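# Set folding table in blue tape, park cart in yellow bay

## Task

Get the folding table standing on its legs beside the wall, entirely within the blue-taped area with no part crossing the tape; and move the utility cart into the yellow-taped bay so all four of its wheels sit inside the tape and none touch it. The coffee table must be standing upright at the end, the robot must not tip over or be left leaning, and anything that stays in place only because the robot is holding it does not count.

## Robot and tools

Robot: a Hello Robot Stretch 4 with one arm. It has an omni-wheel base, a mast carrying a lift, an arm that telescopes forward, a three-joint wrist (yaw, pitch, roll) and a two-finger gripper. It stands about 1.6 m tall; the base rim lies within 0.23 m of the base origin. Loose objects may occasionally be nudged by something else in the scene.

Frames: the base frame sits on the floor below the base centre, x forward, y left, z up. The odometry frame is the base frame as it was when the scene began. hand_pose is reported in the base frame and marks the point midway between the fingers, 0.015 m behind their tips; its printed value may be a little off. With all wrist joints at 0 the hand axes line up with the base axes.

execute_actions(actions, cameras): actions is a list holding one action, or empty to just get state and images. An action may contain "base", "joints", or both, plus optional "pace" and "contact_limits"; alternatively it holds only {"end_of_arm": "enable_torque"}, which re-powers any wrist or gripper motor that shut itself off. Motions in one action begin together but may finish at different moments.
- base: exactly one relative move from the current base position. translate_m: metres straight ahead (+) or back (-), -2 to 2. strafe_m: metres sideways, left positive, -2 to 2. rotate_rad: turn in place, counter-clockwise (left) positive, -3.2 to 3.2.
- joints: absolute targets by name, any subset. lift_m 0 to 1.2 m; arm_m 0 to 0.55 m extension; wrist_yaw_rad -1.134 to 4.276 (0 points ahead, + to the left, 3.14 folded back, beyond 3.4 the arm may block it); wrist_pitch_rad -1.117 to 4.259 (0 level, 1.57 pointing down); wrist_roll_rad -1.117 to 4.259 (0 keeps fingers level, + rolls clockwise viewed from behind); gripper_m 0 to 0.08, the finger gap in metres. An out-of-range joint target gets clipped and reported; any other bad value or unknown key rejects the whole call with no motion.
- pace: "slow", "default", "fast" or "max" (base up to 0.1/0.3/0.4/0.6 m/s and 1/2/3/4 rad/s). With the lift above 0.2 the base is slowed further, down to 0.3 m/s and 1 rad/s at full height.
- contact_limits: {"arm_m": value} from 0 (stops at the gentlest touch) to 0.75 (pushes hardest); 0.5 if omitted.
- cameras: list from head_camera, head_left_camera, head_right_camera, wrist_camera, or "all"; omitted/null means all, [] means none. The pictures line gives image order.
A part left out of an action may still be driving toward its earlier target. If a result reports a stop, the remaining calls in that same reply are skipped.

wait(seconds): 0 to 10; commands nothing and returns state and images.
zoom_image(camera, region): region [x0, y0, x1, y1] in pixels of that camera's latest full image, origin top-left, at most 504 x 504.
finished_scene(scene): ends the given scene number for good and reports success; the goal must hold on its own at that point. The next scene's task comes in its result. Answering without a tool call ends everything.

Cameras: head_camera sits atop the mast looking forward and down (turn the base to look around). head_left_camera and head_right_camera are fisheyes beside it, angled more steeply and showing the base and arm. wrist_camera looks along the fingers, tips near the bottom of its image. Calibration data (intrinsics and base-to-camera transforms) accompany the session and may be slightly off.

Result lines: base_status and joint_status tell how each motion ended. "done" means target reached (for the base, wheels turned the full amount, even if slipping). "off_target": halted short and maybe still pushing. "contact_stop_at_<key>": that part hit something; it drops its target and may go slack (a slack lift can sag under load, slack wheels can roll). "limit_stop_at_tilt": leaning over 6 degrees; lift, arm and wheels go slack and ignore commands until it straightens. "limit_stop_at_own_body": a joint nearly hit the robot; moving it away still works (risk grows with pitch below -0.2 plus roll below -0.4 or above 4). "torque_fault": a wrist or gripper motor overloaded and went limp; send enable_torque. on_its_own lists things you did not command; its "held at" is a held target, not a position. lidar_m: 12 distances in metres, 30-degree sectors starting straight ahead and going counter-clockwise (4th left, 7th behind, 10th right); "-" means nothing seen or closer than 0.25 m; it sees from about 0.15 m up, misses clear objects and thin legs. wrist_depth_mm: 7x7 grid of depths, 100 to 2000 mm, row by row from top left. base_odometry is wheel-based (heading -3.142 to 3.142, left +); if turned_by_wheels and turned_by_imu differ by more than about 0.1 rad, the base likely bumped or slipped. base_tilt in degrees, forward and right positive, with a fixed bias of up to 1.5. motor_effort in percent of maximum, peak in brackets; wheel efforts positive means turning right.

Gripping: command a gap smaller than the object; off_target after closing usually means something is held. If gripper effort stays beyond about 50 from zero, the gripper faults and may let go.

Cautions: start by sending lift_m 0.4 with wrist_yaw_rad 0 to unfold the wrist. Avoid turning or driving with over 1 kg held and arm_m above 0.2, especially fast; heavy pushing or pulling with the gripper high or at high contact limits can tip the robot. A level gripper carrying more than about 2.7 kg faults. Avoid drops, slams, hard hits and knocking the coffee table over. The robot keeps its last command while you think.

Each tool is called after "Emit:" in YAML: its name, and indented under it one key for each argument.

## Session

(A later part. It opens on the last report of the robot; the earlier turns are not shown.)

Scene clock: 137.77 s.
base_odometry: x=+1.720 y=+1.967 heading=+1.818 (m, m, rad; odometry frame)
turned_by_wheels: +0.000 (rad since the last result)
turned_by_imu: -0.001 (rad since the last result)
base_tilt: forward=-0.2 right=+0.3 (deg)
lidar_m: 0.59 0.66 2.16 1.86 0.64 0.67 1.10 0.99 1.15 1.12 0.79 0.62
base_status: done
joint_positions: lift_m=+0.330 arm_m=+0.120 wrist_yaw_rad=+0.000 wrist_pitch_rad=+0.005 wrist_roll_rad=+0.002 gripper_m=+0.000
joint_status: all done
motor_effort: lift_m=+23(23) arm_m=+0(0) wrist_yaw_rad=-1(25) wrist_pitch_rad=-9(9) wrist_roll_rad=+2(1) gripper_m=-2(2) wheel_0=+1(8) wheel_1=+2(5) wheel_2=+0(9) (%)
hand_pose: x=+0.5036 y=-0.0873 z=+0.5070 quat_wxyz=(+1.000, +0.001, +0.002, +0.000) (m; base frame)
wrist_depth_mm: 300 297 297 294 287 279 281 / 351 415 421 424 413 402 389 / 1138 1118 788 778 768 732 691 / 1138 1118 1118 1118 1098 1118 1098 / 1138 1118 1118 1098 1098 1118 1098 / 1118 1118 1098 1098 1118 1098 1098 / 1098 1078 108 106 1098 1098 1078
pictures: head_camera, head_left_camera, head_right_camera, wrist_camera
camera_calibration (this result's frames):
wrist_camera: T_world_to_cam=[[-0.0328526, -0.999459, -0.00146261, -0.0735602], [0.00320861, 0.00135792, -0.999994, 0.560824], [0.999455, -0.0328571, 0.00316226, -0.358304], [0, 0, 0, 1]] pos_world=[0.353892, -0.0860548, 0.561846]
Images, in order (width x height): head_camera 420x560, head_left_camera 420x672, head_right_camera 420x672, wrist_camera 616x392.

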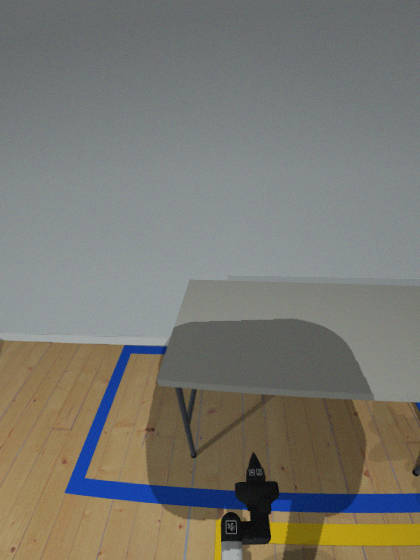

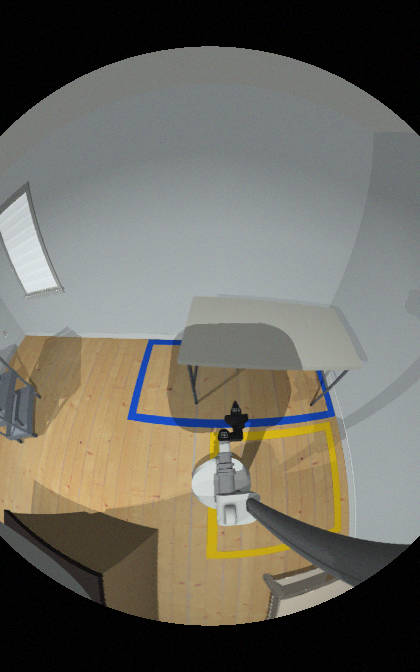

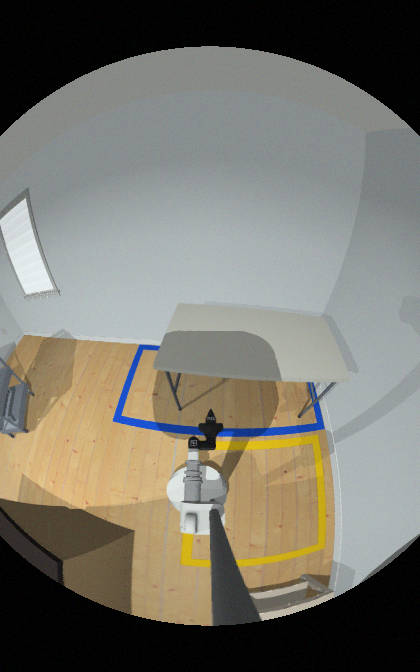

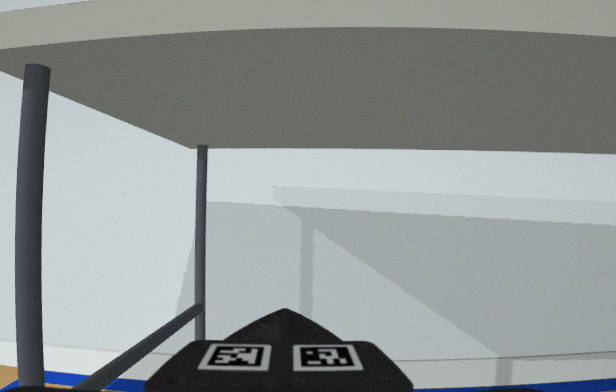

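Emit:
execute_actions:
  actions:
    - {"base":{"strafe_m":1.5},"joints":{"wrist_yaw_rad":3.05,"arm_m":0,"lift_m":0.15},"pace":"fast"}
  cameras: []

Emit:
execute_actions:
  actions:
    - {"base":{"translate_m":1.0},"pace":"fast"}
  cameras: []

Emit:
execute_actions:
  actions:
    - {"base":{"strafe_m":1.45},"pace":"fast"}
  cameras: []

Emit:
execute_actions:
  actions:
    - {"base":{"rotate_rad":-1.57},"pace":"fast"}
  cameras: []

Emit:
execute_actions:
  actions:
    - {"base":{"strafe_m":-0.9},"pace":"fast"}
  cameras: ["head_camera","head_left_camera"]

Scene clock: 156.33 s.
base_odometry: x=+0.265 y=+1.600 heading=+1.818 (m, m, rad; odometry frame)
turned_by_wheels: +0.000 (rad since the last result)
turned_by_imu: -0.008 (rad since the last result)
base_tilt: forward=-0.2 right=+0.4 (deg)
lidar_m: 1.48 1.56 0.43 0.38 2.18 2.22 1.45 0.58 0.62 2.29 1.39 1.56
base_status: done
joint_positions: lift_m=+0.150 arm_m=+0.001 wrist_yaw_rad=+3.049 wrist_pitch_rad=+0.005 wrist_roll_rad=+0.002 gripper_m=+0.000
joint_status: all done
motor_effort: lift_m=+17(21) arm_m=-4(5) wrist_yaw_rad=+2(9) wrist_pitch_rad=-9(10) wrist_roll_rad=+1(1) gripper_m=-2(2) wheel_0=+0(11) wheel_1=-1(11) wheel_2=+1(1) (%)
hand_pose: x=-0.0316 y=+0.1066 z=+0.3275 quat_wxyz=(+0.046, -0.002, +0.001, +0.999) (m; base frame)
wrist_depth_mm: 139 193 - - - - - / - 142 - - - - - / 109 141 - - - - - / 121 144 - - - - - / 809 1308 - - - - - / 931 1255 1366 1430 1397 1366 1366 / 878 904 108 106 891 891 917
pictures: none
No camera images: the call's "cameras" was empty. Leave "cameras" out to get every camera's image.

Scene clock: 160.20 s.
base_odometry: x=+0.021 y=+2.569 heading=+1.818 (m, m, rad; odometry frame)
turned_by_wheels: +0.000 (rad since the last result)
turned_by_imu: -0.001 (rad since the last result)
base_tilt: forward=-0.2 right=+0.3 (deg)
lidar_m: 0.50 0.53 0.75 2.00 0.71 0.80 1.67 1.48 2.80 1.23 0.71 0.52
base_status: done
joint_positions: lift_m=+0.150 arm_m=+0.001 wrist_yaw_rad=+3.050 wrist_pitch_rad=+0.005 wrist_roll_rad=+0.002 gripper_m=+0.000
joint_status: not commanded
motor_effort: lift_m=+17(17) arm_m=-4(4) wrist_yaw_rad=+0(2) wrist_pitch_rad=-8(9) wrist_roll_rad=+0(0) gripper_m=-2(2) wheel_0=+0(5) wheel_1=+0(6) wheel_2=+0(11) (%)
hand_pose: x=-0.0316 y=+0.1066 z=+0.3275 quat_wxyz=(+0.046, -0.002, +0.001, +0.999) (m; base frame)
wrist_depth_mm: 139 192 - - - 778 732 / - 142 - - 1118 1042 991 / 109 141 - - - 842 640 / 122 144 - - - - - / 1397 1499 - - - - - / 1308 1336 1336 1430 1060 768 647 / 866 891 108 106 904 878 627
pictures: none
No camera images: the call's "cameras" was empty. Leave "cameras" out to get every camera's image.

Scene clock: 165.03 s.
base_odometry: x=-1.385 y=+2.214 heading=+1.818 (m, m, rad; odometry frame)
turned_by_wheels: +0.000 (rad since the last result)
turned_by_imu: -0.006 (rad since the last result)
base_tilt: forward=-0.1 right=+0.2 (deg)
lidar_m: 0.56 0.60 0.57 0.54 0.61 0.88 2.86 0.61 0.63 2.07 0.77 0.60
base_status: done
joint_positions: lift_m=+0.150 arm_m=+0.001 wrist_yaw_rad=+3.050 wrist_pitch_rad=+0.005 wrist_roll_rad=+0.002 gripper_m=+0.000
joint_status: not commanded
motor_effort: lift_m=+17(17) arm_m=-5(5) wrist_yaw_rad=+1(2) wrist_pitch_rad=-9(9) wrist_roll_rad=+1(0) gripper_m=-2(3) wheel_0=+0(10) wheel_1=-1(11) wheel_2=-1(1) (%)
hand_pose: x=-0.0316 y=+0.1066 z=+0.3275 quat_wxyz=(+0.046, -0.002, +0.001, +0.999) (m; base frame)
wrist_depth_mm: 138 191 - - 1537 842 615 / - 142 - - 1537 854 621 / 109 141 - - 1537 866 621 / 121 144 - - 1499 866 621 / 1921 - - - 1464 842 621 / 1255 1308 1397 1430 1281 842 609 / 878 878 108 106 878 798 603
pictures: none
No camera images: the call's "cameras" was empty. Leave "cameras" out to get every camera's image.

Scene clock: 166.77 s.
base_odometry: x=-1.385 y=+2.215 heading=+0.247 (m, m, rad; odometry frame)
turned_by_wheels: -1.570 (rad since the last result)
turned_by_imu: -1.559 (rad since the last result)
base_tilt: forward=-0.2 right=+0.3 (deg)
lidar_m: 2.08 0.77 0.60 0.57 0.58 0.59 0.54 0.60 0.87 2.64 0.60 0.65
base_status: done
joint_positions: lift_m=+0.150 arm_m=+0.001 wrist_yaw_rad=+3.050 wrist_pitch_rad=+0.005 wrist_roll_rad=+0.002 gripper_m=+0.000
joint_status: not commanded
motor_effort: lift_m=+17(17) arm_m=-5(5) wrist_yaw_rad=+1(1) wrist_pitch_rad=-9(9) wrist_roll_rad=+1(1) gripper_m=-1(3) wheel_0=-1(6) wheel_1=-2(7) wheel_2=-2(7) (%)
hand_pose: x=-0.0316 y=+0.1066 z=+0.3275 quat_wxyz=(+0.046, -0.002, +0.001, +0.999) (m; base frame)
wrist_depth_mm: 139 193 723 741 750 759 634 / - 142 707 732 750 778 627 / 109 141 699 723 741 750 647 / 121 143 699 715 741 759 634 / 668 683 691 707 732 750 634 / 668 676 691 723 723 750 627 / 654 661 108 106 715 732 609
pictures: none
No camera images: the call's "cameras" was empty. Leave "cameras" out to get every camera's image.

Scene clock: 170.23 s.
base_odometry: x=-1.165 y=+1.342 heading=+0.247 (m, m, rad; odometry frame)
turned_by_wheels: +0.000 (rad since the last result)
turned_by_imu: +0.002 (rad since the last result)
base_tilt: forward=-0.2 right=+0.3 (deg)
lidar_m: 0.49 0.46 0.51 1.46 0.81 0.60 0.60 0.64 0.90 2.17 2.32 0.61
base_status: done
joint_positions: lift_m=+0.150 arm_m=+0.001 wrist_yaw_rad=+3.050 wrist_pitch_rad=+0.005 wrist_roll_rad=+0.002 gripper_m=+0.000
joint_status: not commanded
motor_effort: lift_m=+17(17) arm_m=-5(4) wrist_yaw_rad=+1(1) wrist_pitch_rad=-9(9) wrist_roll_rad=+1(1) gripper_m=+0(2) wheel_0=-2(12) wheel_1=+0(8) wheel_2=-1(1) (%)
hand_pose: x=-0.0316 y=+0.1066 z=+0.3275 quat_wxyz=(+0.046, -0.002, +0.001, +0.999) (m; base frame)
wrist_depth_mm: 139 192 741 768 778 809 809 / - 142 732 759 778 798 831 / 109 141 741 750 768 798 798 / 122 144 732 759 759 788 798 / 699 707 732 741 759 788 798 / 683 715 723 741 759 778 788 / 683 699 108 106 750 768 778
pictures: head_camera, head_left_camera
Images, in order (width x height): head_camera 420x560, head_left_camera 420x672.

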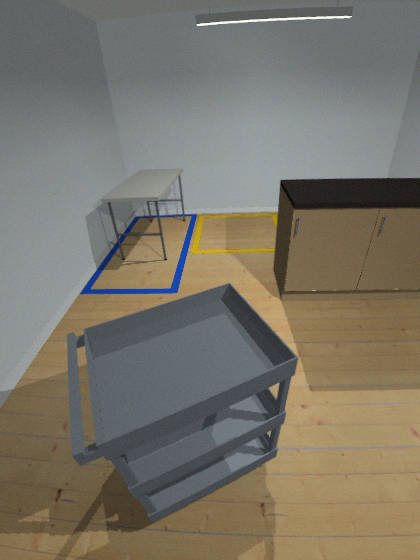

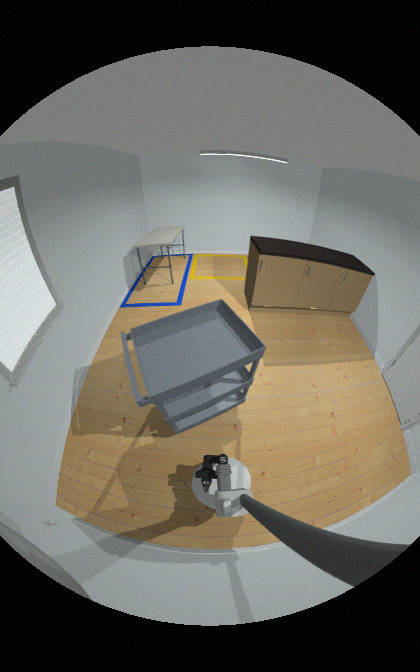

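Emit:
execute_actions:
  actions:
    - {"joints":{"lift_m":1.05,"wrist_yaw_rad":0.4,"wrist_pitch_rad":1.57,"wrist_roll_rad":1.57,"gripper_m":0.08}}
  cameras: []

Emit:
execute_actions:
  actions:
    - {"base":{"translate_m":0.23},"joints":{"arm_m":0.15}}

Scene clock: 182.60 s.
base_odometry: x=-1.165 y=+1.342 heading=+0.247 (m, m, rad; odometry frame)
turned_by_wheels: +0.000 (rad since the last result)
turned_by_imu: -0.002 (rad since the last result)
base_tilt: forward=-0.2 right=+0.2 (deg)
lidar_m: 0.48 0.44 0.48 1.46 0.83 0.61 0.57 0.64 0.92 2.18 2.34 0.62
base_status: not commanded
joint_positions: lift_m=+1.050 arm_m=+0.001 wrist_yaw_rad=+0.400 wrist_pitch_rad=+1.570 wrist_roll_rad=+1.570 gripper_m=+0.080
joint_status: all done
motor_effort: lift_m=+23(25) arm_m=-4(4) wrist_yaw_rad=+1(6) wrist_pitch_rad=+0(9) wrist_roll_rad=+1(7) gripper_m=+1(1) wheel_0=-1(1) wheel_1=+0(0) wheel_2=-1(1) (%)
hand_pose: x=+0.2064 y=-0.0804 z=+1.0153 quat_wxyz=(+0.590, +0.390, +0.590, -0.390) (m; base frame)
wrist_depth_mm: 1160 1182 1138 1160 1182 1229 1255 / 676 1182 1160 1160 1205 1229 1205 / 676 960 1138 1182 1205 1205 1205 / 668 1008 1160 1160 1182 1182 1205 / 668 976 1138 946 960 1182 1160 / 668 683 1138 960 976 1160 1042 / - 110 1160 1138 126 110 338
pictures: none
No camera images: the call's "cameras" was empty. Leave "cameras" out to get every camera's image.

Scene clock: 184.80 s.
base_odometry: x=-0.942 y=+1.398 heading=+0.247 (m, m, rad; odometry frame)
turned_by_wheels: +0.000 (rad since the last result)
turned_by_imu: -0.001 (rad since the last result)
base_tilt: forward=-0.1 right=+0.3 (deg)
lidar_m: 0.27 0.25 0.25 1.43 1.18 0.84 0.80 0.89 1.24 2.19 2.31 0.35
base_status: done
joint_positions: lift_m=+1.050 arm_m=+0.149 wrist_yaw_rad=+0.400 wrist_pitch_rad=+1.570 wrist_roll_rad=+1.570 gripper_m=+0.080
joint_status: all done
motor_effort: lift_m=+23(23) arm_m=+5(3) wrist_yaw_rad=+1(1) wrist_pitch_rad=+0(1) wrist_roll_rad=+3(2) gripper_m=+0(1) wheel_0=+1(4) wheel_1=-1(5) wheel_2=+1(8) (%)
hand_pose: x=+0.3543 y=-0.0804 z=+1.0153 quat_wxyz=(+0.590, +0.391, +0.589, -0.390) (m; base frame)
wrist_depth_mm: 1138 1182 1182 1205 1182 1229 1255 / 1138 1138 1182 1160 1205 1205 1229 / 359 364 373 1160 1182 1205 1205 / 359 362 368 1182 1160 1182 1229 / 355 362 364 1182 960 1229 1205 / 357 359 366 960 960 946 1205 / - 110 359 1182 125 110 508
pictures: head_camera, head_left_camera, head_right_camera, wrist_camera
camera_calibration (this result's frames):
wrist_camera: T_world_to_cam=[[-0.919776, -0.391108, 0.0323589, 0.258021], [-0.391531, 0.920132, -0.00772943, 0.275907], [-0.0267514, -0.0197789, -0.999446, 1.17212], [0, 0, 0, 1]] pos_world=[0.376704, -0.129773, 1.16526]
Images, in order (width x height): head_camera 420x560, head_left_camera 420x672, head_right_camera 420x672, wrist_camera 616x392.

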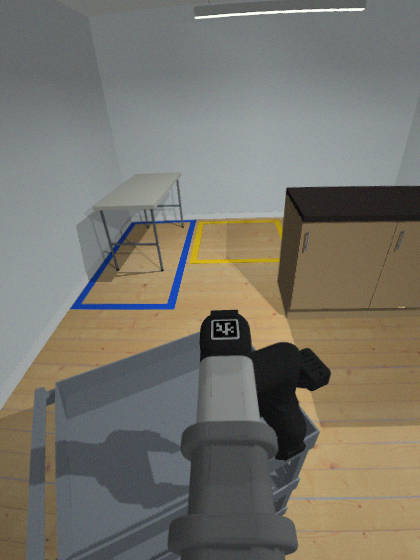

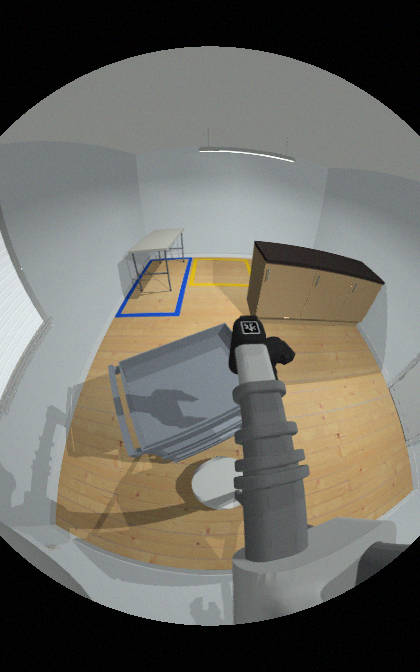

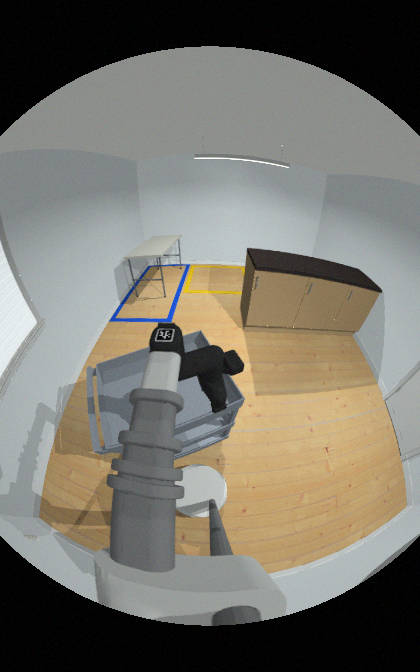

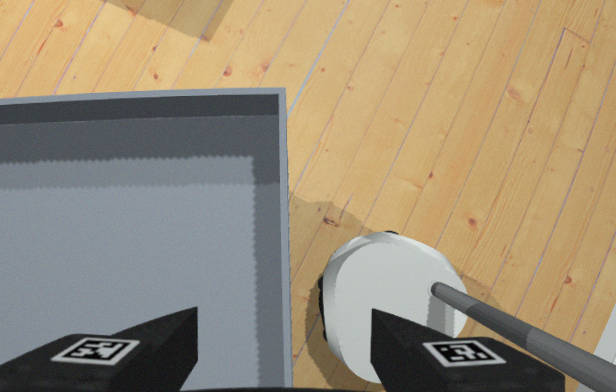

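Aligned.

Emit:
execute_actions:
  actions:
    - {"joints":{"lift_m":0.87}}
  cameras: []

Emit:
execute_actions:
  actions:
    - {"joints":{"gripper_m":0}}
  cameras: []

Emit:
execute_actions:
  actions:
    - {"base":{"translate_m":0.6},"pace":"slow"}
  cameras: ["head_camera","head_left_camera"]

Scene clock: 193.53 s.
base_odometry: x=-0.942 y=+1.398 heading=+0.247 (m, m, rad; odometry frame)
turned_by_wheels: +0.000 (rad since the last result)
turned_by_imu: -0.001 (rad since the last result)
base_tilt: forward=-0.1 right=+0.2 (deg)
lidar_m: 0.26 0.25 0.27 1.44 1.15 0.86 0.82 0.86 1.26 2.18 2.31 0.37
base_status: not commanded
joint_positions: lift_m=+0.870 arm_m=+0.149 wrist_yaw_rad=+0.400 wrist_pitch_rad=+1.570 wrist_roll_rad=+1.570 gripper_m=+0.080
joint_status: all done
motor_effort: lift_m=+16(21) arm_m=+5(4) wrist_yaw_rad=+2(1) wrist_pitch_rad=+0(0) wrist_roll_rad=+1(4) gripper_m=+0(1) wheel_0=+1(1) wheel_1=-1(1) wheel_2=+0(0) (%)
hand_pose: x=+0.3543 y=-0.0804 z=+0.8358 quat_wxyz=(+0.590, +0.391, +0.589, -0.390) (m; base frame)
wrist_depth_mm: 186 186 190 1008 1025 1025 1025 / 187 189 191 991 991 1025 1042 / 186 188 190 991 1008 1025 1025 / 185 187 189 1008 1008 1008 1025 / 183 187 188 960 788 1008 1008 / 183 185 187 788 768 759 1008 / - 110 186 809 126 110 504
pictures: none
No camera images: the call's "cameras" was empty. Leave "cameras" out to get every camera's image.

Scene clock: 194.97 s.
base_odometry: x=-0.942 y=+1.398 heading=+0.247 (m, m, rad; odometry frame)
turned_by_wheels: +0.000 (rad since the last result)
turned_by_imu: +0.000 (rad since the last result)
base_tilt: forward=-0.1 right=+0.3 (deg)
lidar_m: 0.26 0.25 0.28 1.42 1.14 0.84 0.81 0.89 1.25 2.20 2.28 0.35
base_status: not commanded
joint_positions: lift_m=+0.870 arm_m=+0.149 wrist_yaw_rad=+0.403 wrist_pitch_rad=+1.569 wrist_roll_rad=+1.567 gripper_m=+0.004
joint_status: gripper_m off_target (ended at +0.004, target +0.000)
on_its_own: gripper_m is held at +0.003, not at your +0.000, by its contact guard: the fingers met something
motor_effort: lift_m=+16(16) arm_m=+4(4) wrist_yaw_rad=-8(10) wrist_pitch_rad=+3(5) wrist_roll_rad=+10(10) gripper_m=-30(31) wheel_0=+1(1) wheel_1=-1(1) wheel_2=+0(0) (%)
hand_pose: x=+0.3549 y=-0.0802 z=+0.8358 quat_wxyz=(+0.591, +0.389, +0.590, -0.388) (m; base frame)
wrist_depth_mm: 187 187 191 991 1042 1042 1025 / 187 189 191 1008 1042 1025 1042 / 186 189 191 976 1008 1025 1042 / 185 187 190 976 991 1008 1008 / 184 187 189 976 798 1025 1025 / 183 185 187 768 788 768 1008 / 182 185 109 110 768 778 508
pictures: none
No camera images: the call's "cameras" was empty. Leave "cameras" out to get every camera's image.

Scene clock: 202.27 s.
base_odometry: x=-0.361 y=+1.545 heading=+0.248 (m, m, rad; odometry frame)
turned_by_wheels: +0.000 (rad since the last result)
turned_by_imu: +0.003 (rad since the last result)
base_tilt: forward=-0.2 right=+0.3 (deg)
lidar_m: 0.25 0.25 0.25 1.41 1.50 1.49 1.40 1.50 2.17 2.23 1.46 0.35
base_status: done
joint_positions: lift_m=+0.870 arm_m=+0.149 wrist_yaw_rad=+0.405 wrist_pitch_rad=+1.571 wrist_roll_rad=+1.563 gripper_m=+0.005
joint_status: not commanded
on_its_own: gripper_m is held at +0.003, not at your +0.000, by its contact guard: the fingers met something; wrist_yaw_rad is at rest, and its effort (-15) is outside its rest range (-13 to +13); wrist_roll_rad is at rest, and its effort (+18) is outside its rest range (-13 to +13)
motor_effort: lift_m=+16(16) arm_m=+4(4) wrist_yaw_rad=-15(23) wrist_pitch_rad=-2(9) wrist_roll_rad=+18(31) gripper_m=-41(52) wheel_0=+4(7) wheel_1=+2(4) wheel_2=+0(6) (%)
hand_pose: x=+0.3547 y=-0.0803 z=+0.8358 quat_wxyz=(+0.592, +0.387, +0.592, -0.387) (m; base frame)
wrist_depth_mm: 174 178 185 991 1008 1042 1025 / 187 189 191 1008 1008 1008 1042 / 187 188 189 991 991 991 1042 / 185 187 190 960 991 1008 1025 / 183 187 189 976 788 991 1008 / 182 185 187 768 778 788 1008 / 182 183 109 110 778 768 512
pictures: head_camera, head_left_camera
Images, in order (width x height): head_camera 420x560, head_left_camera 420x672.

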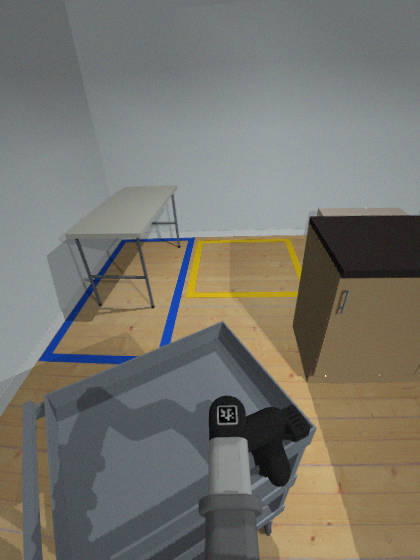

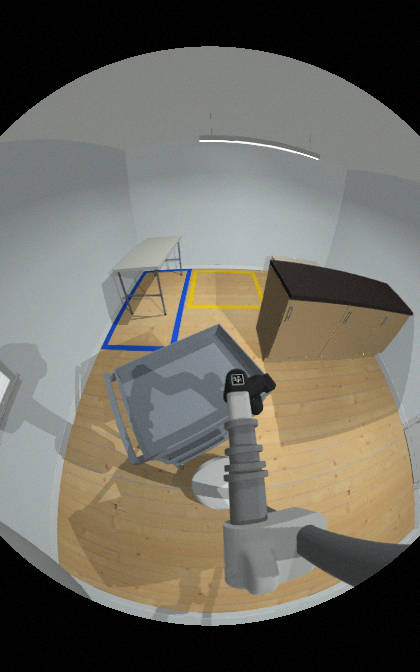

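Emit:
execute_actions:
  actions:
    - {"base":{"strafe_m":-0.09},"pace":"slow"}
  cameras: []

Emit:
execute_actions:
  actions:
    - {"base":{"translate_m":1.35},"pace":"slow"}
  cameras: ["head_camera","head_left_camera"]

Scene clock: 211.23 s.
base_odometry: x=-0.338 y=+1.458 heading=+0.248 (m, m, rad; odometry frame)
turned_by_wheels: +0.000 (rad since the last result)
turned_by_imu: +0.000 (rad since the last result)
base_tilt: forward=-0.2 right=+0.3 (deg)
lidar_m: 0.25 0.25 0.26 1.50 1.60 1.47 1.42 1.53 2.20 2.12 1.44 0.38
base_status: done
joint_positions: lift_m=+0.870 arm_m=+0.149 wrist_yaw_rad=+0.406 wrist_pitch_rad=+1.568 wrist_roll_rad=+1.564 gripper_m=+0.004
joint_status: not commanded
on_its_own: gripper_m is held at +0.003, not at your +0.000, by its contact guard: the fingers met something; wrist_yaw_rad is at rest, and its effort (-15) is outside its rest range (-13 to +13); wrist_roll_rad is at rest, and its effort (+16) is outside its rest range (-13 to +13)
motor_effort: lift_m=+16(16) arm_m=+4(4) wrist_yaw_rad=-15(20) wrist_pitch_rad=+5(7) wrist_roll_rad=+16(22) gripper_m=-37(40) wheel_0=+4(12) wheel_1=+0(2) wheel_2=+2(2) (%)
hand_pose: x=+0.3552 y=-0.0801 z=+0.8358 quat_wxyz=(+0.592, +0.388, +0.591, -0.386) (m; base frame)
wrist_depth_mm: 180 182 189 1008 1008 1042 1025 / 187 190 191 991 1025 1008 1025 / 187 189 191 976 1008 1025 1025 / 185 187 190 991 976 1008 1025 / 185 186 189 976 788 991 1008 / 183 187 187 768 759 788 1008 / 183 185 109 110 768 778 504
pictures: none
No camera images: the call's "cameras" was empty. Leave "cameras" out to get every camera's image.

action 0: "base": translate_m = 1.35 would last too long for one action: at the pace "slow" translate_m can be at most 0.766 in either direction: name a faster pace, or command the rest in another action

Emit:
execute_actions:
  actions:
    - {"base":{"translate_m":1.35}}
  cameras: ["head_camera","head_left_camera"]

Scene clock: 220.23 s.
base_odometry: x=+0.970 y=+1.791 heading=+0.249 (m, m, rad; odometry frame)
turned_by_wheels: +0.001 (rad since the last result)
turned_by_imu: +0.008 (rad since the last result)
base_tilt: forward=-0.2 right=+0.3 (deg)
lidar_m: 0.25 0.25 0.25 1.45 1.55 2.25 2.75 2.97 0.40 0.40 0.43 0.36
base_status: done
joint_positions: lift_m=+0.870 arm_m=+0.149 wrist_yaw_rad=+0.405 wrist_pitch_rad=+1.569 wrist_roll_rad=+1.565 gripper_m=+0.004
joint_status: not commanded
on_its_own: gripper_m is held at +0.003, not at your +0.000, by its contact guard: the fingers met something; wrist_roll_rad is at rest, and its effort (+16) is outside its rest range (-13 to +13)
motor_effort: lift_m=+16(16) arm_m=+4(4) wrist_yaw_rad=-13(21) wrist_pitch_rad=+3(20) wrist_roll_rad=+16(27) gripper_m=-35(50) wheel_0=+3(8) wheel_1=+1(7) wheel_2=+4(12) (%)
hand_pose: x=+0.3550 y=-0.0802 z=+0.8358 quat_wxyz=(+0.592, +0.388, +0.591, -0.387) (m; base frame)
wrist_depth_mm: 183 183 189 991 991 469 415 / 187 189 192 1008 820 574 484 / 186 189 190 1008 1008 778 615 / 186 187 190 991 976 1025 866 / 185 186 188 960 798 1008 1008 / 183 185 187 778 788 768 1008 / 182 184 109 110 778 788 508
pictures: head_camera, head_left_camera
Images, in order (width x height): head_camera 420x560, head_left_camera 420x672.

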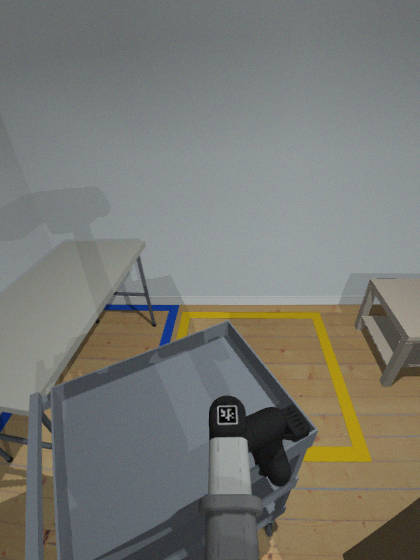

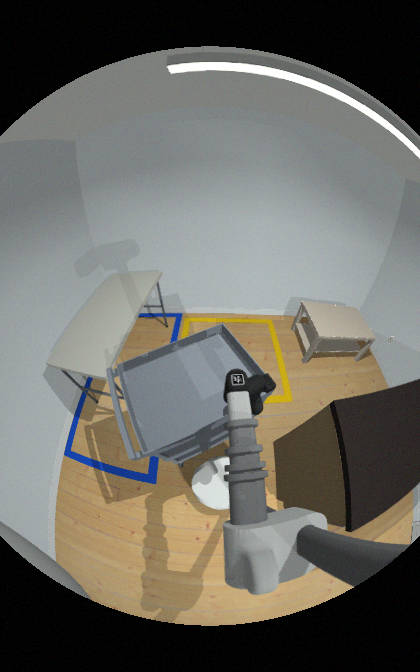

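Emit:
execute_actions:
  actions:
    - {"base":{"rotate_rad":-0.3},"pace":"slow"}
  cameras: []

Emit:
execute_actions:
  actions:
    - {"base":{"translate_m":0.72}}
  cameras: []

Emit:
execute_actions:
  actions:
    - {"joints":{"gripper_m":0.06,"lift_m":1.0}}
  cameras: []

Emit:
execute_actions:
  actions:
    - {"base":{"translate_m":-0.3}}

Scene clock: 228.57 s.
torque_fault: gripper_m switched itself off since the last result.
base_odometry: x=+0.970 y=+1.791 heading=-0.051 (m, m, rad; odometry frame)
turned_by_wheels: -0.300 (rad since the last result)
turned_by_imu: -0.296 (rad since the last result)
base_tilt: forward=-0.1 right=+0.2 (deg)
lidar_m: 0.25 0.25 0.25 0.28 1.46 1.70 2.80 2.77 0.49 0.38 0.41 0.35
base_status: done
joint_positions: lift_m=+0.870 arm_m=+0.149 wrist_yaw_rad=+0.400 wrist_pitch_rad=+1.571 wrist_roll_rad=+1.569 gripper_m=+0.039
joint_status: not commanded
on_its_own: gripper_m is off since a torque_fault, until you send "end_of_arm": "enable_torque" (your +0.000 is given up)
motor_effort: lift_m=+16(16) arm_m=+4(4) wrist_yaw_rad=+0(34) wrist_pitch_rad=-2(14) wrist_roll_rad=+4(35) gripper_m=+0(57) wheel_0=+1(13) wheel_1=+1(7) wheel_2=+1(10) (%)
hand_pose: x=+0.3543 y=-0.0805 z=+0.8358 quat_wxyz=(+0.590, +0.390, +0.590, -0.390) (m; base frame)
wrist_depth_mm: 187 189 193 991 410 370 351 / 187 190 191 741 564 496 455 / 186 188 190 976 904 759 676 / 185 187 189 1008 991 991 1025 / 182 186 188 190 798 1008 1008 / 182 185 187 189 768 778 1042 / 182 - 135 187 106 778 512
pictures: none
No camera images: the call's "cameras" was empty. Leave "cameras" out to get every camera's image.

Scene clock: 232.47 s.
base_odometry: x=+1.689 y=+1.754 heading=-0.051 (m, m, rad; odometry frame)
turned_by_wheels: +0.000 (rad since the last result)
turned_by_imu: +0.000 (rad since the last result)
base_tilt: forward=-0.2 right=+0.3 (deg)
lidar_m: 0.25 0.25 0.25 0.27 0.82 1.92 3.51 0.52 0.41 0.79 0.85 0.30
base_status: done
joint_positions: lift_m=+0.870 arm_m=+0.149 wrist_yaw_rad=+0.401 wrist_pitch_rad=+1.570 wrist_roll_rad=+1.569 gripper_m=+0.080
joint_status: not commanded
on_its_own: gripper_m is off since a torque_fault, until you send "end_of_arm": "enable_torque" (your +0.000 is given up)
motor_effort: lift_m=+17(17) arm_m=+4(4) wrist_yaw_rad=-2(6) wrist_pitch_rad=+0(20) wrist_roll_rad=+4(4) gripper_m=-1(1) wheel_0=+2(6) wheel_1=+1(7) wheel_2=+2(12) (%)
hand_pose: x=+0.3545 y=-0.0804 z=+0.8357 quat_wxyz=(+0.590, +0.390, +0.590, -0.390) (m; base frame)
wrist_depth_mm: 960 976 976 1008 1042 1042 1042 / 960 976 991 1008 991 1042 1008 / 946 991 991 991 991 1025 991 / 946 976 976 991 991 1008 946 / 946 809 500 263 778 1008 1025 / 164 135 137 188 768 778 1025 / - 110 186 187 121 110 504
pictures: none
No camera images: the call's "cameras" was empty. Leave "cameras" out to get every camera's image.

Scene clock: 234.07 s.
base_odometry: x=+1.689 y=+1.754 heading=-0.051 (m, m, rad; odometry frame)
turned_by_wheels: +0.000 (rad since the last result)
turned_by_imu: -0.001 (rad since the last result)
base_tilt: forward=-0.2 right=+0.3 (deg)
lidar_m: 0.25 0.25 0.25 0.27 0.84 1.92 3.50 0.52 0.44 0.78 0.85 0.32
base_status: not commanded
joint_positions: lift_m=+1.000 arm_m=+0.149 wrist_yaw_rad=+0.400 wrist_pitch_rad=+1.570 wrist_roll_rad=+1.569 gripper_m=+0.080
joint_status: gripper_m torque_fault (moved +0.000 of -0.020); the others done
on_its_own: gripper_m is off since a torque_fault, until you send "end_of_arm": "enable_torque" (your +0.060 is given up)
motor_effort: lift_m=+23(26) arm_m=+3(4) wrist_yaw_rad=-2(2) wrist_pitch_rad=-1(1) wrist_roll_rad=+3(2) gripper_m=+1(0) wheel_0=+1(2) wheel_1=+1(1) wheel_2=+1(2) (%)
hand_pose: x=+0.3544 y=-0.0805 z=+0.9652 quat_wxyz=(+0.590, +0.390, +0.590, -0.390) (m; base frame)
wrist_depth_mm: 1118 1098 1098 1138 1118 1160 1042 / 1098 1078 1118 1118 1182 1182 1025 / 1098 1098 1118 1138 1138 1182 976 / 1060 1098 1078 1118 1138 1160 960 / 1078 931 559 320 904 1138 1160 / 304 310 312 315 904 917 1138 / - 110 314 317 126 110 504
pictures: none
No camera images: the call's "cameras" was empty. Leave "cameras" out to get every camera's image.

not run: a stop came earlier in this reply.

Emit:
execute_actions:
  actions:
    - {"base":{"translate_m":-0.3}}

Scene clock: 241.03 s.
base_odometry: x=+1.390 y=+1.769 heading=-0.051 (m, m, rad; odometry frame)
turned_by_wheels: +0.000 (rad since the last result)
turned_by_imu: -0.002 (rad since the last result)
base_tilt: forward=-0.2 right=+0.3 (deg)
lidar_m: 0.46 0.42 0.42 0.76 1.56 1.87 3.19 0.65 0.37 0.32 1.40 1.09
base_status: done
joint_positions: lift_m=+1.000 arm_m=+0.149 wrist_yaw_rad=+0.400 wrist_pitch_rad=+1.570 wrist_roll_rad=+1.569 gripper_m=+0.080
joint_status: not commanded
on_its_own: gripper_m is off since a torque_fault, until you send "end_of_arm": "enable_torque" (your +0.060 is given up)
motor_effort: lift_m=+23(23) arm_m=+4(4) wrist_yaw_rad=+1(1) wrist_pitch_rad=-1(1) wrist_roll_rad=+2(5) gripper_m=-1(1) wheel_0=+0(4) wheel_1=-1(4) wheel_2=-1(9) (%)
hand_pose: x=+0.3544 y=-0.0805 z=+0.9653 quat_wxyz=(+0.590, +0.390, +0.590, -0.390) (m; base frame)
wrist_depth_mm: 1118 1098 1138 1098 1138 891 621 / 1098 1118 1138 1138 1160 866 597 / 392 1118 1118 1138 1138 831 574 / 621 621 1098 1118 1098 1008 707 / 322 627 1078 1118 917 1118 1160 / 306 621 931 1138 891 917 1160 / - 110 946 1118 126 110 508
pictures: head_camera, head_left_camera, head_right_camera, wrist_camera
camera_calibration (this result's frames):
wrist_camera: T_world_to_cam=[[-0.919582, -0.391543, 0.0325903, 0.259348], [-0.391972, 0.919945, -0.00772905, 0.275687], [-0.026955, -0.019882, -0.999439, 1.1222], [0, 0, 0, 1]] pos_world=[0.376802, -0.129759, 1.11525]
Images, in order (width x height): head_camera 420x560, head_left_camera 420x672, head_right_camera 420x672, wrist_camera 616x392.

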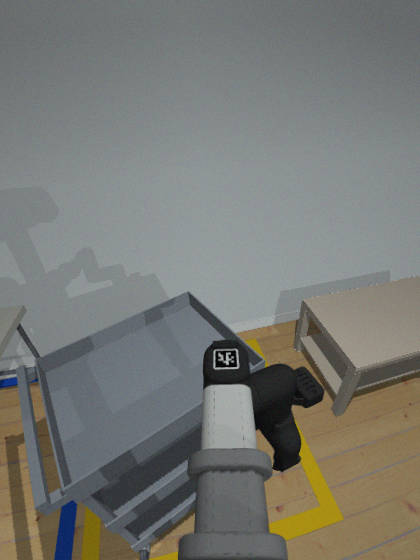

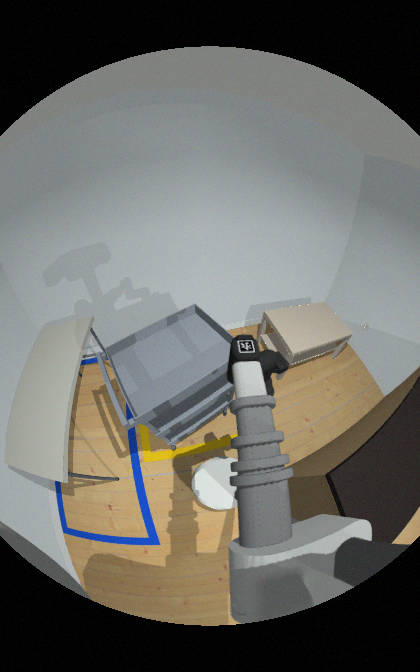

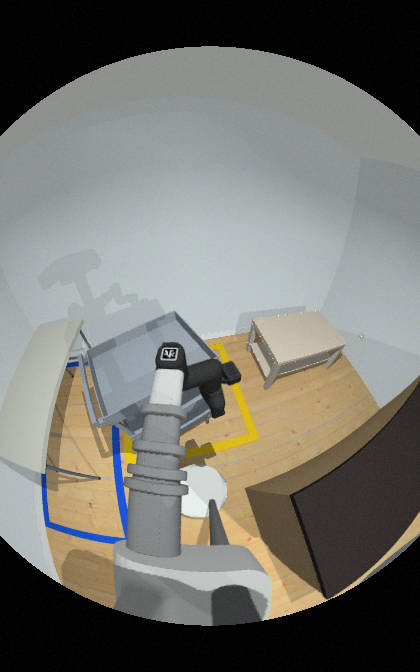

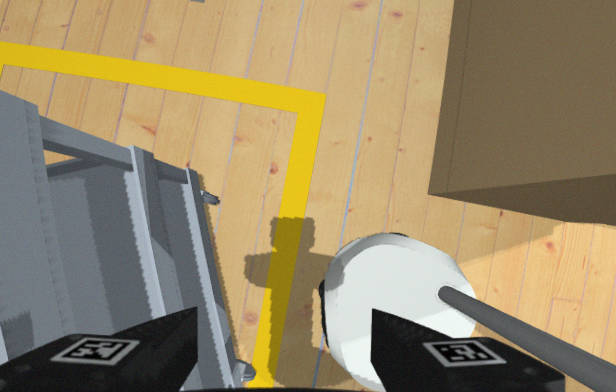

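Push the near corner (~0.35, 0.33) forward.

Emit:
execute_actions:
  actions:
    - {"base":{"strafe_m":0.4}}
  cameras: []

Emit:
execute_actions:
  actions:
    - {"base":{"translate_m":0.3},"pace":"slow"}
  cameras: []

Emit:
execute_actions:
  actions:
    - {"base":{"translate_m":-0.3}}

Scene clock: 252.13 s.
base_odometry: x=+1.410 y=+2.169 heading=-0.051 (m, m, rad; odometry frame)
turned_by_wheels: +0.000 (rad since the last result)
turned_by_imu: -0.003 (rad since the last result)
base_tilt: forward=-0.1 right=+0.2 (deg)
lidar_m: 0.25 0.38 0.42 0.37 1.18 1.40 2.52 3.28 0.82 0.73 1.34 0.34
base_status: done
joint_positions: lift_m=+1.000 arm_m=+0.149 wrist_yaw_rad=+0.400 wrist_pitch_rad=+1.570 wrist_roll_rad=+1.569 gripper_m=+0.080
joint_status: not commanded
on_its_own: gripper_m is off since a torque_fault, until you send "end_of_arm": "enable_torque" (your +0.060 is given up)
motor_effort: lift_m=+22(23) arm_m=+4(4) wrist_yaw_rad=+0(0) wrist_pitch_rad=+0(0) wrist_roll_rad=+4(4) gripper_m=+0(1) wheel_0=+0(7) wheel_1=+0(8) wheel_2=+0(0) (%)
hand_pose: x=+0.3544 y=-0.0805 z=+0.9654 quat_wxyz=(+0.590, +0.390, +0.590, -0.390) (m; base frame)
wrist_depth_mm: 314 319 322 1118 1160 1118 809 / 312 317 324 1118 1138 1138 1025 / 312 317 317 1138 1138 1182 1160 / 312 314 319 1118 1138 1138 1160 / 309 312 315 319 931 1118 1160 / 307 309 315 317 904 904 1138 / - 110 310 317 126 110 508
pictures: none
No camera images: the call's "cameras" was empty. Leave "cameras" out to get every camera's image.

Scene clock: 256.40 s.
base_odometry: x=+1.709 y=+2.154 heading=-0.051 (m, m, rad; odometry frame)
turned_by_wheels: +0.000 (rad since the last result)
turned_by_imu: -0.001 (rad since the last result)
base_tilt: forward=-0.2 right=+0.2 (deg)
lidar_m: 0.25 0.25 0.25 0.42 0.44 1.49 2.63 3.59 0.80 0.93 0.39 0.25
base_status: done
joint_positions: lift_m=+1.000 arm_m=+0.149 wrist_yaw_rad=+0.400 wrist_pitch_rad=+1.570 wrist_roll_rad=+1.569 gripper_m=+0.080
joint_status: not commanded
on_its_own: gripper_m is off since a torque_fault, until you send "end_of_arm": "enable_torque" (your +0.060 is given up)
motor_effort: lift_m=+22(22) arm_m=+4(4) wrist_yaw_rad=+1(1) wrist_pitch_rad=-1(0) wrist_roll_rad=+2(2) gripper_m=-1(1) wheel_0=+3(10) wheel_1=+1(4) wheel_2=-2(12) (%)
hand_pose: x=+0.3544 y=-0.0805 z=+0.9654 quat_wxyz=(+0.590, +0.390, +0.590, -0.390) (m; base frame)
wrist_depth_mm: 314 320 322 327 329 1160 1160 / 314 317 324 324 329 1160 1138 / 312 317 319 324 325 1160 1160 / 310 312 317 322 324 1138 1160 / 309 309 319 320 322 1118 1118 / 307 310 314 317 298 917 1138 / - 110 314 319 126 110 500
pictures: none
No camera images: the call's "cameras" was empty. Leave "cameras" out to get every camera's image.

Scene clock: 258.87 s.
base_odometry: x=+1.410 y=+2.169 heading=-0.051 (m, m, rad; odometry frame)
turned_by_wheels: +0.000 (rad since the last result)
turned_by_imu: -0.001 (rad since the last result)
base_tilt: forward=-0.1 right=+0.3 (deg)
lidar_m: 0.49 0.46 0.39 0.37 1.18 1.42 2.50 3.28 0.81 0.73 1.34 0.58
base_status: done
joint_positions: lift_m=+1.000 arm_m=+0.149 wrist_yaw_rad=+0.400 wrist_pitch_rad=+1.570 wrist_roll_rad=+1.569 gripper_m=+0.080
joint_status: not commanded
on_its_own: gripper_m is off since a torque_fault, until you send "end_of_arm": "enable_torque" (your +0.060 is given up)
motor_effort: lift_m=+22(22) arm_m=+4(4) wrist_yaw_rad=+1(0) wrist_pitch_rad=-1(0) wrist_roll_rad=+3(3) gripper_m=-1(1) wheel_0=-1(4) wheel_1=+1(6) wheel_2=+0(9) (%)
hand_pose: x=+0.3544 y=-0.0805 z=+0.9654 quat_wxyz=(+0.590, +0.390, +0.590, -0.390) (m; base frame)
wrist_depth_mm: 312 322 640 1138 1138 1118 809 / 310 634 917 1118 1160 1138 1025 / 273 634 960 1118 1138 1182 1182 / 273 627 946 1138 1118 1138 1138 / 266 621 1060 1118 917 1138 1160 / 272 615 1098 1118 904 917 1138 / - 110 1078 1098 126 110 500
pictures: head_camera, head_left_camera, head_right_camera, wrist_camera
camera_calibration (this result's frames):
wrist_camera: T_world_to_cam=[[-0.919666, -0.391358, 0.0324656, 0.259538], [-0.391784, 0.920025, -0.00772935, 0.275636], [-0.0268442, -0.0198279, -0.999443, 1.12227], [0, 0, 0, 1]] pos_world=[0.376805, -0.129768, 1.11535]
Images, in order (width x height): head_camera 420x560, head_left_camera 420x672, head_right_camera 420x672, wrist_camera 616x392.

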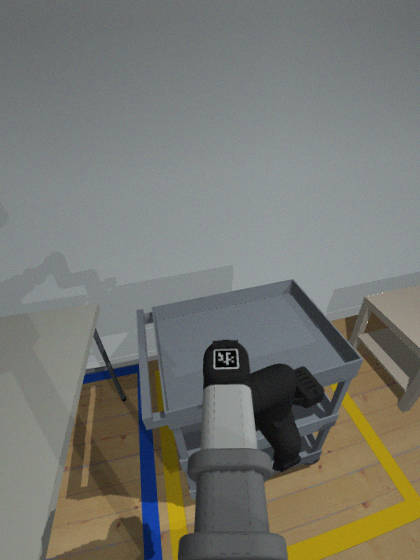

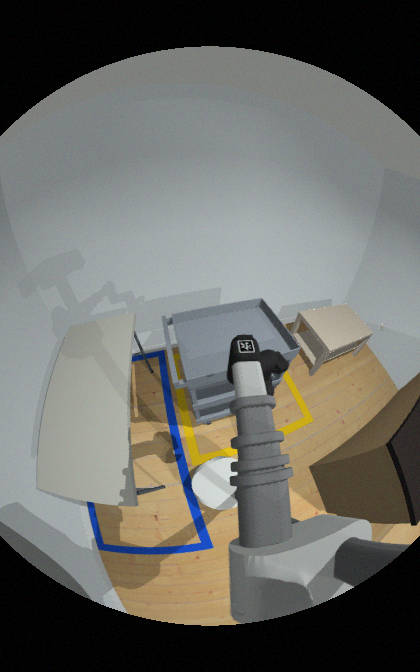

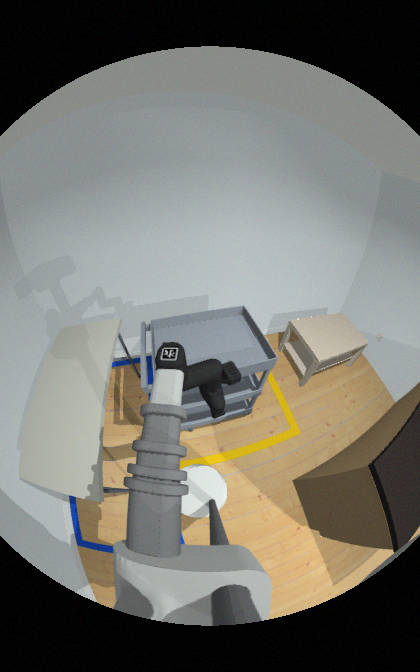

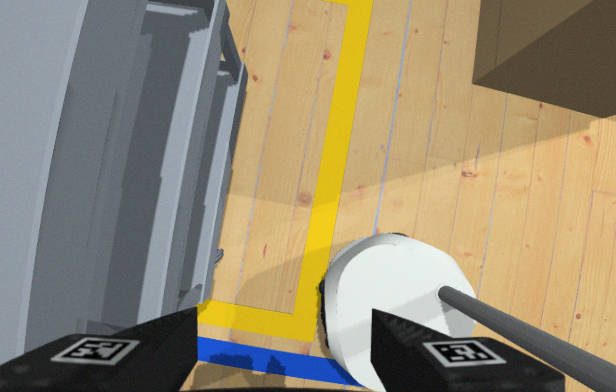

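Square, and the wheel is about 0.1 m inside.

Emit:
finished_scene:
  scene: 1

The scene is finished: the task was done.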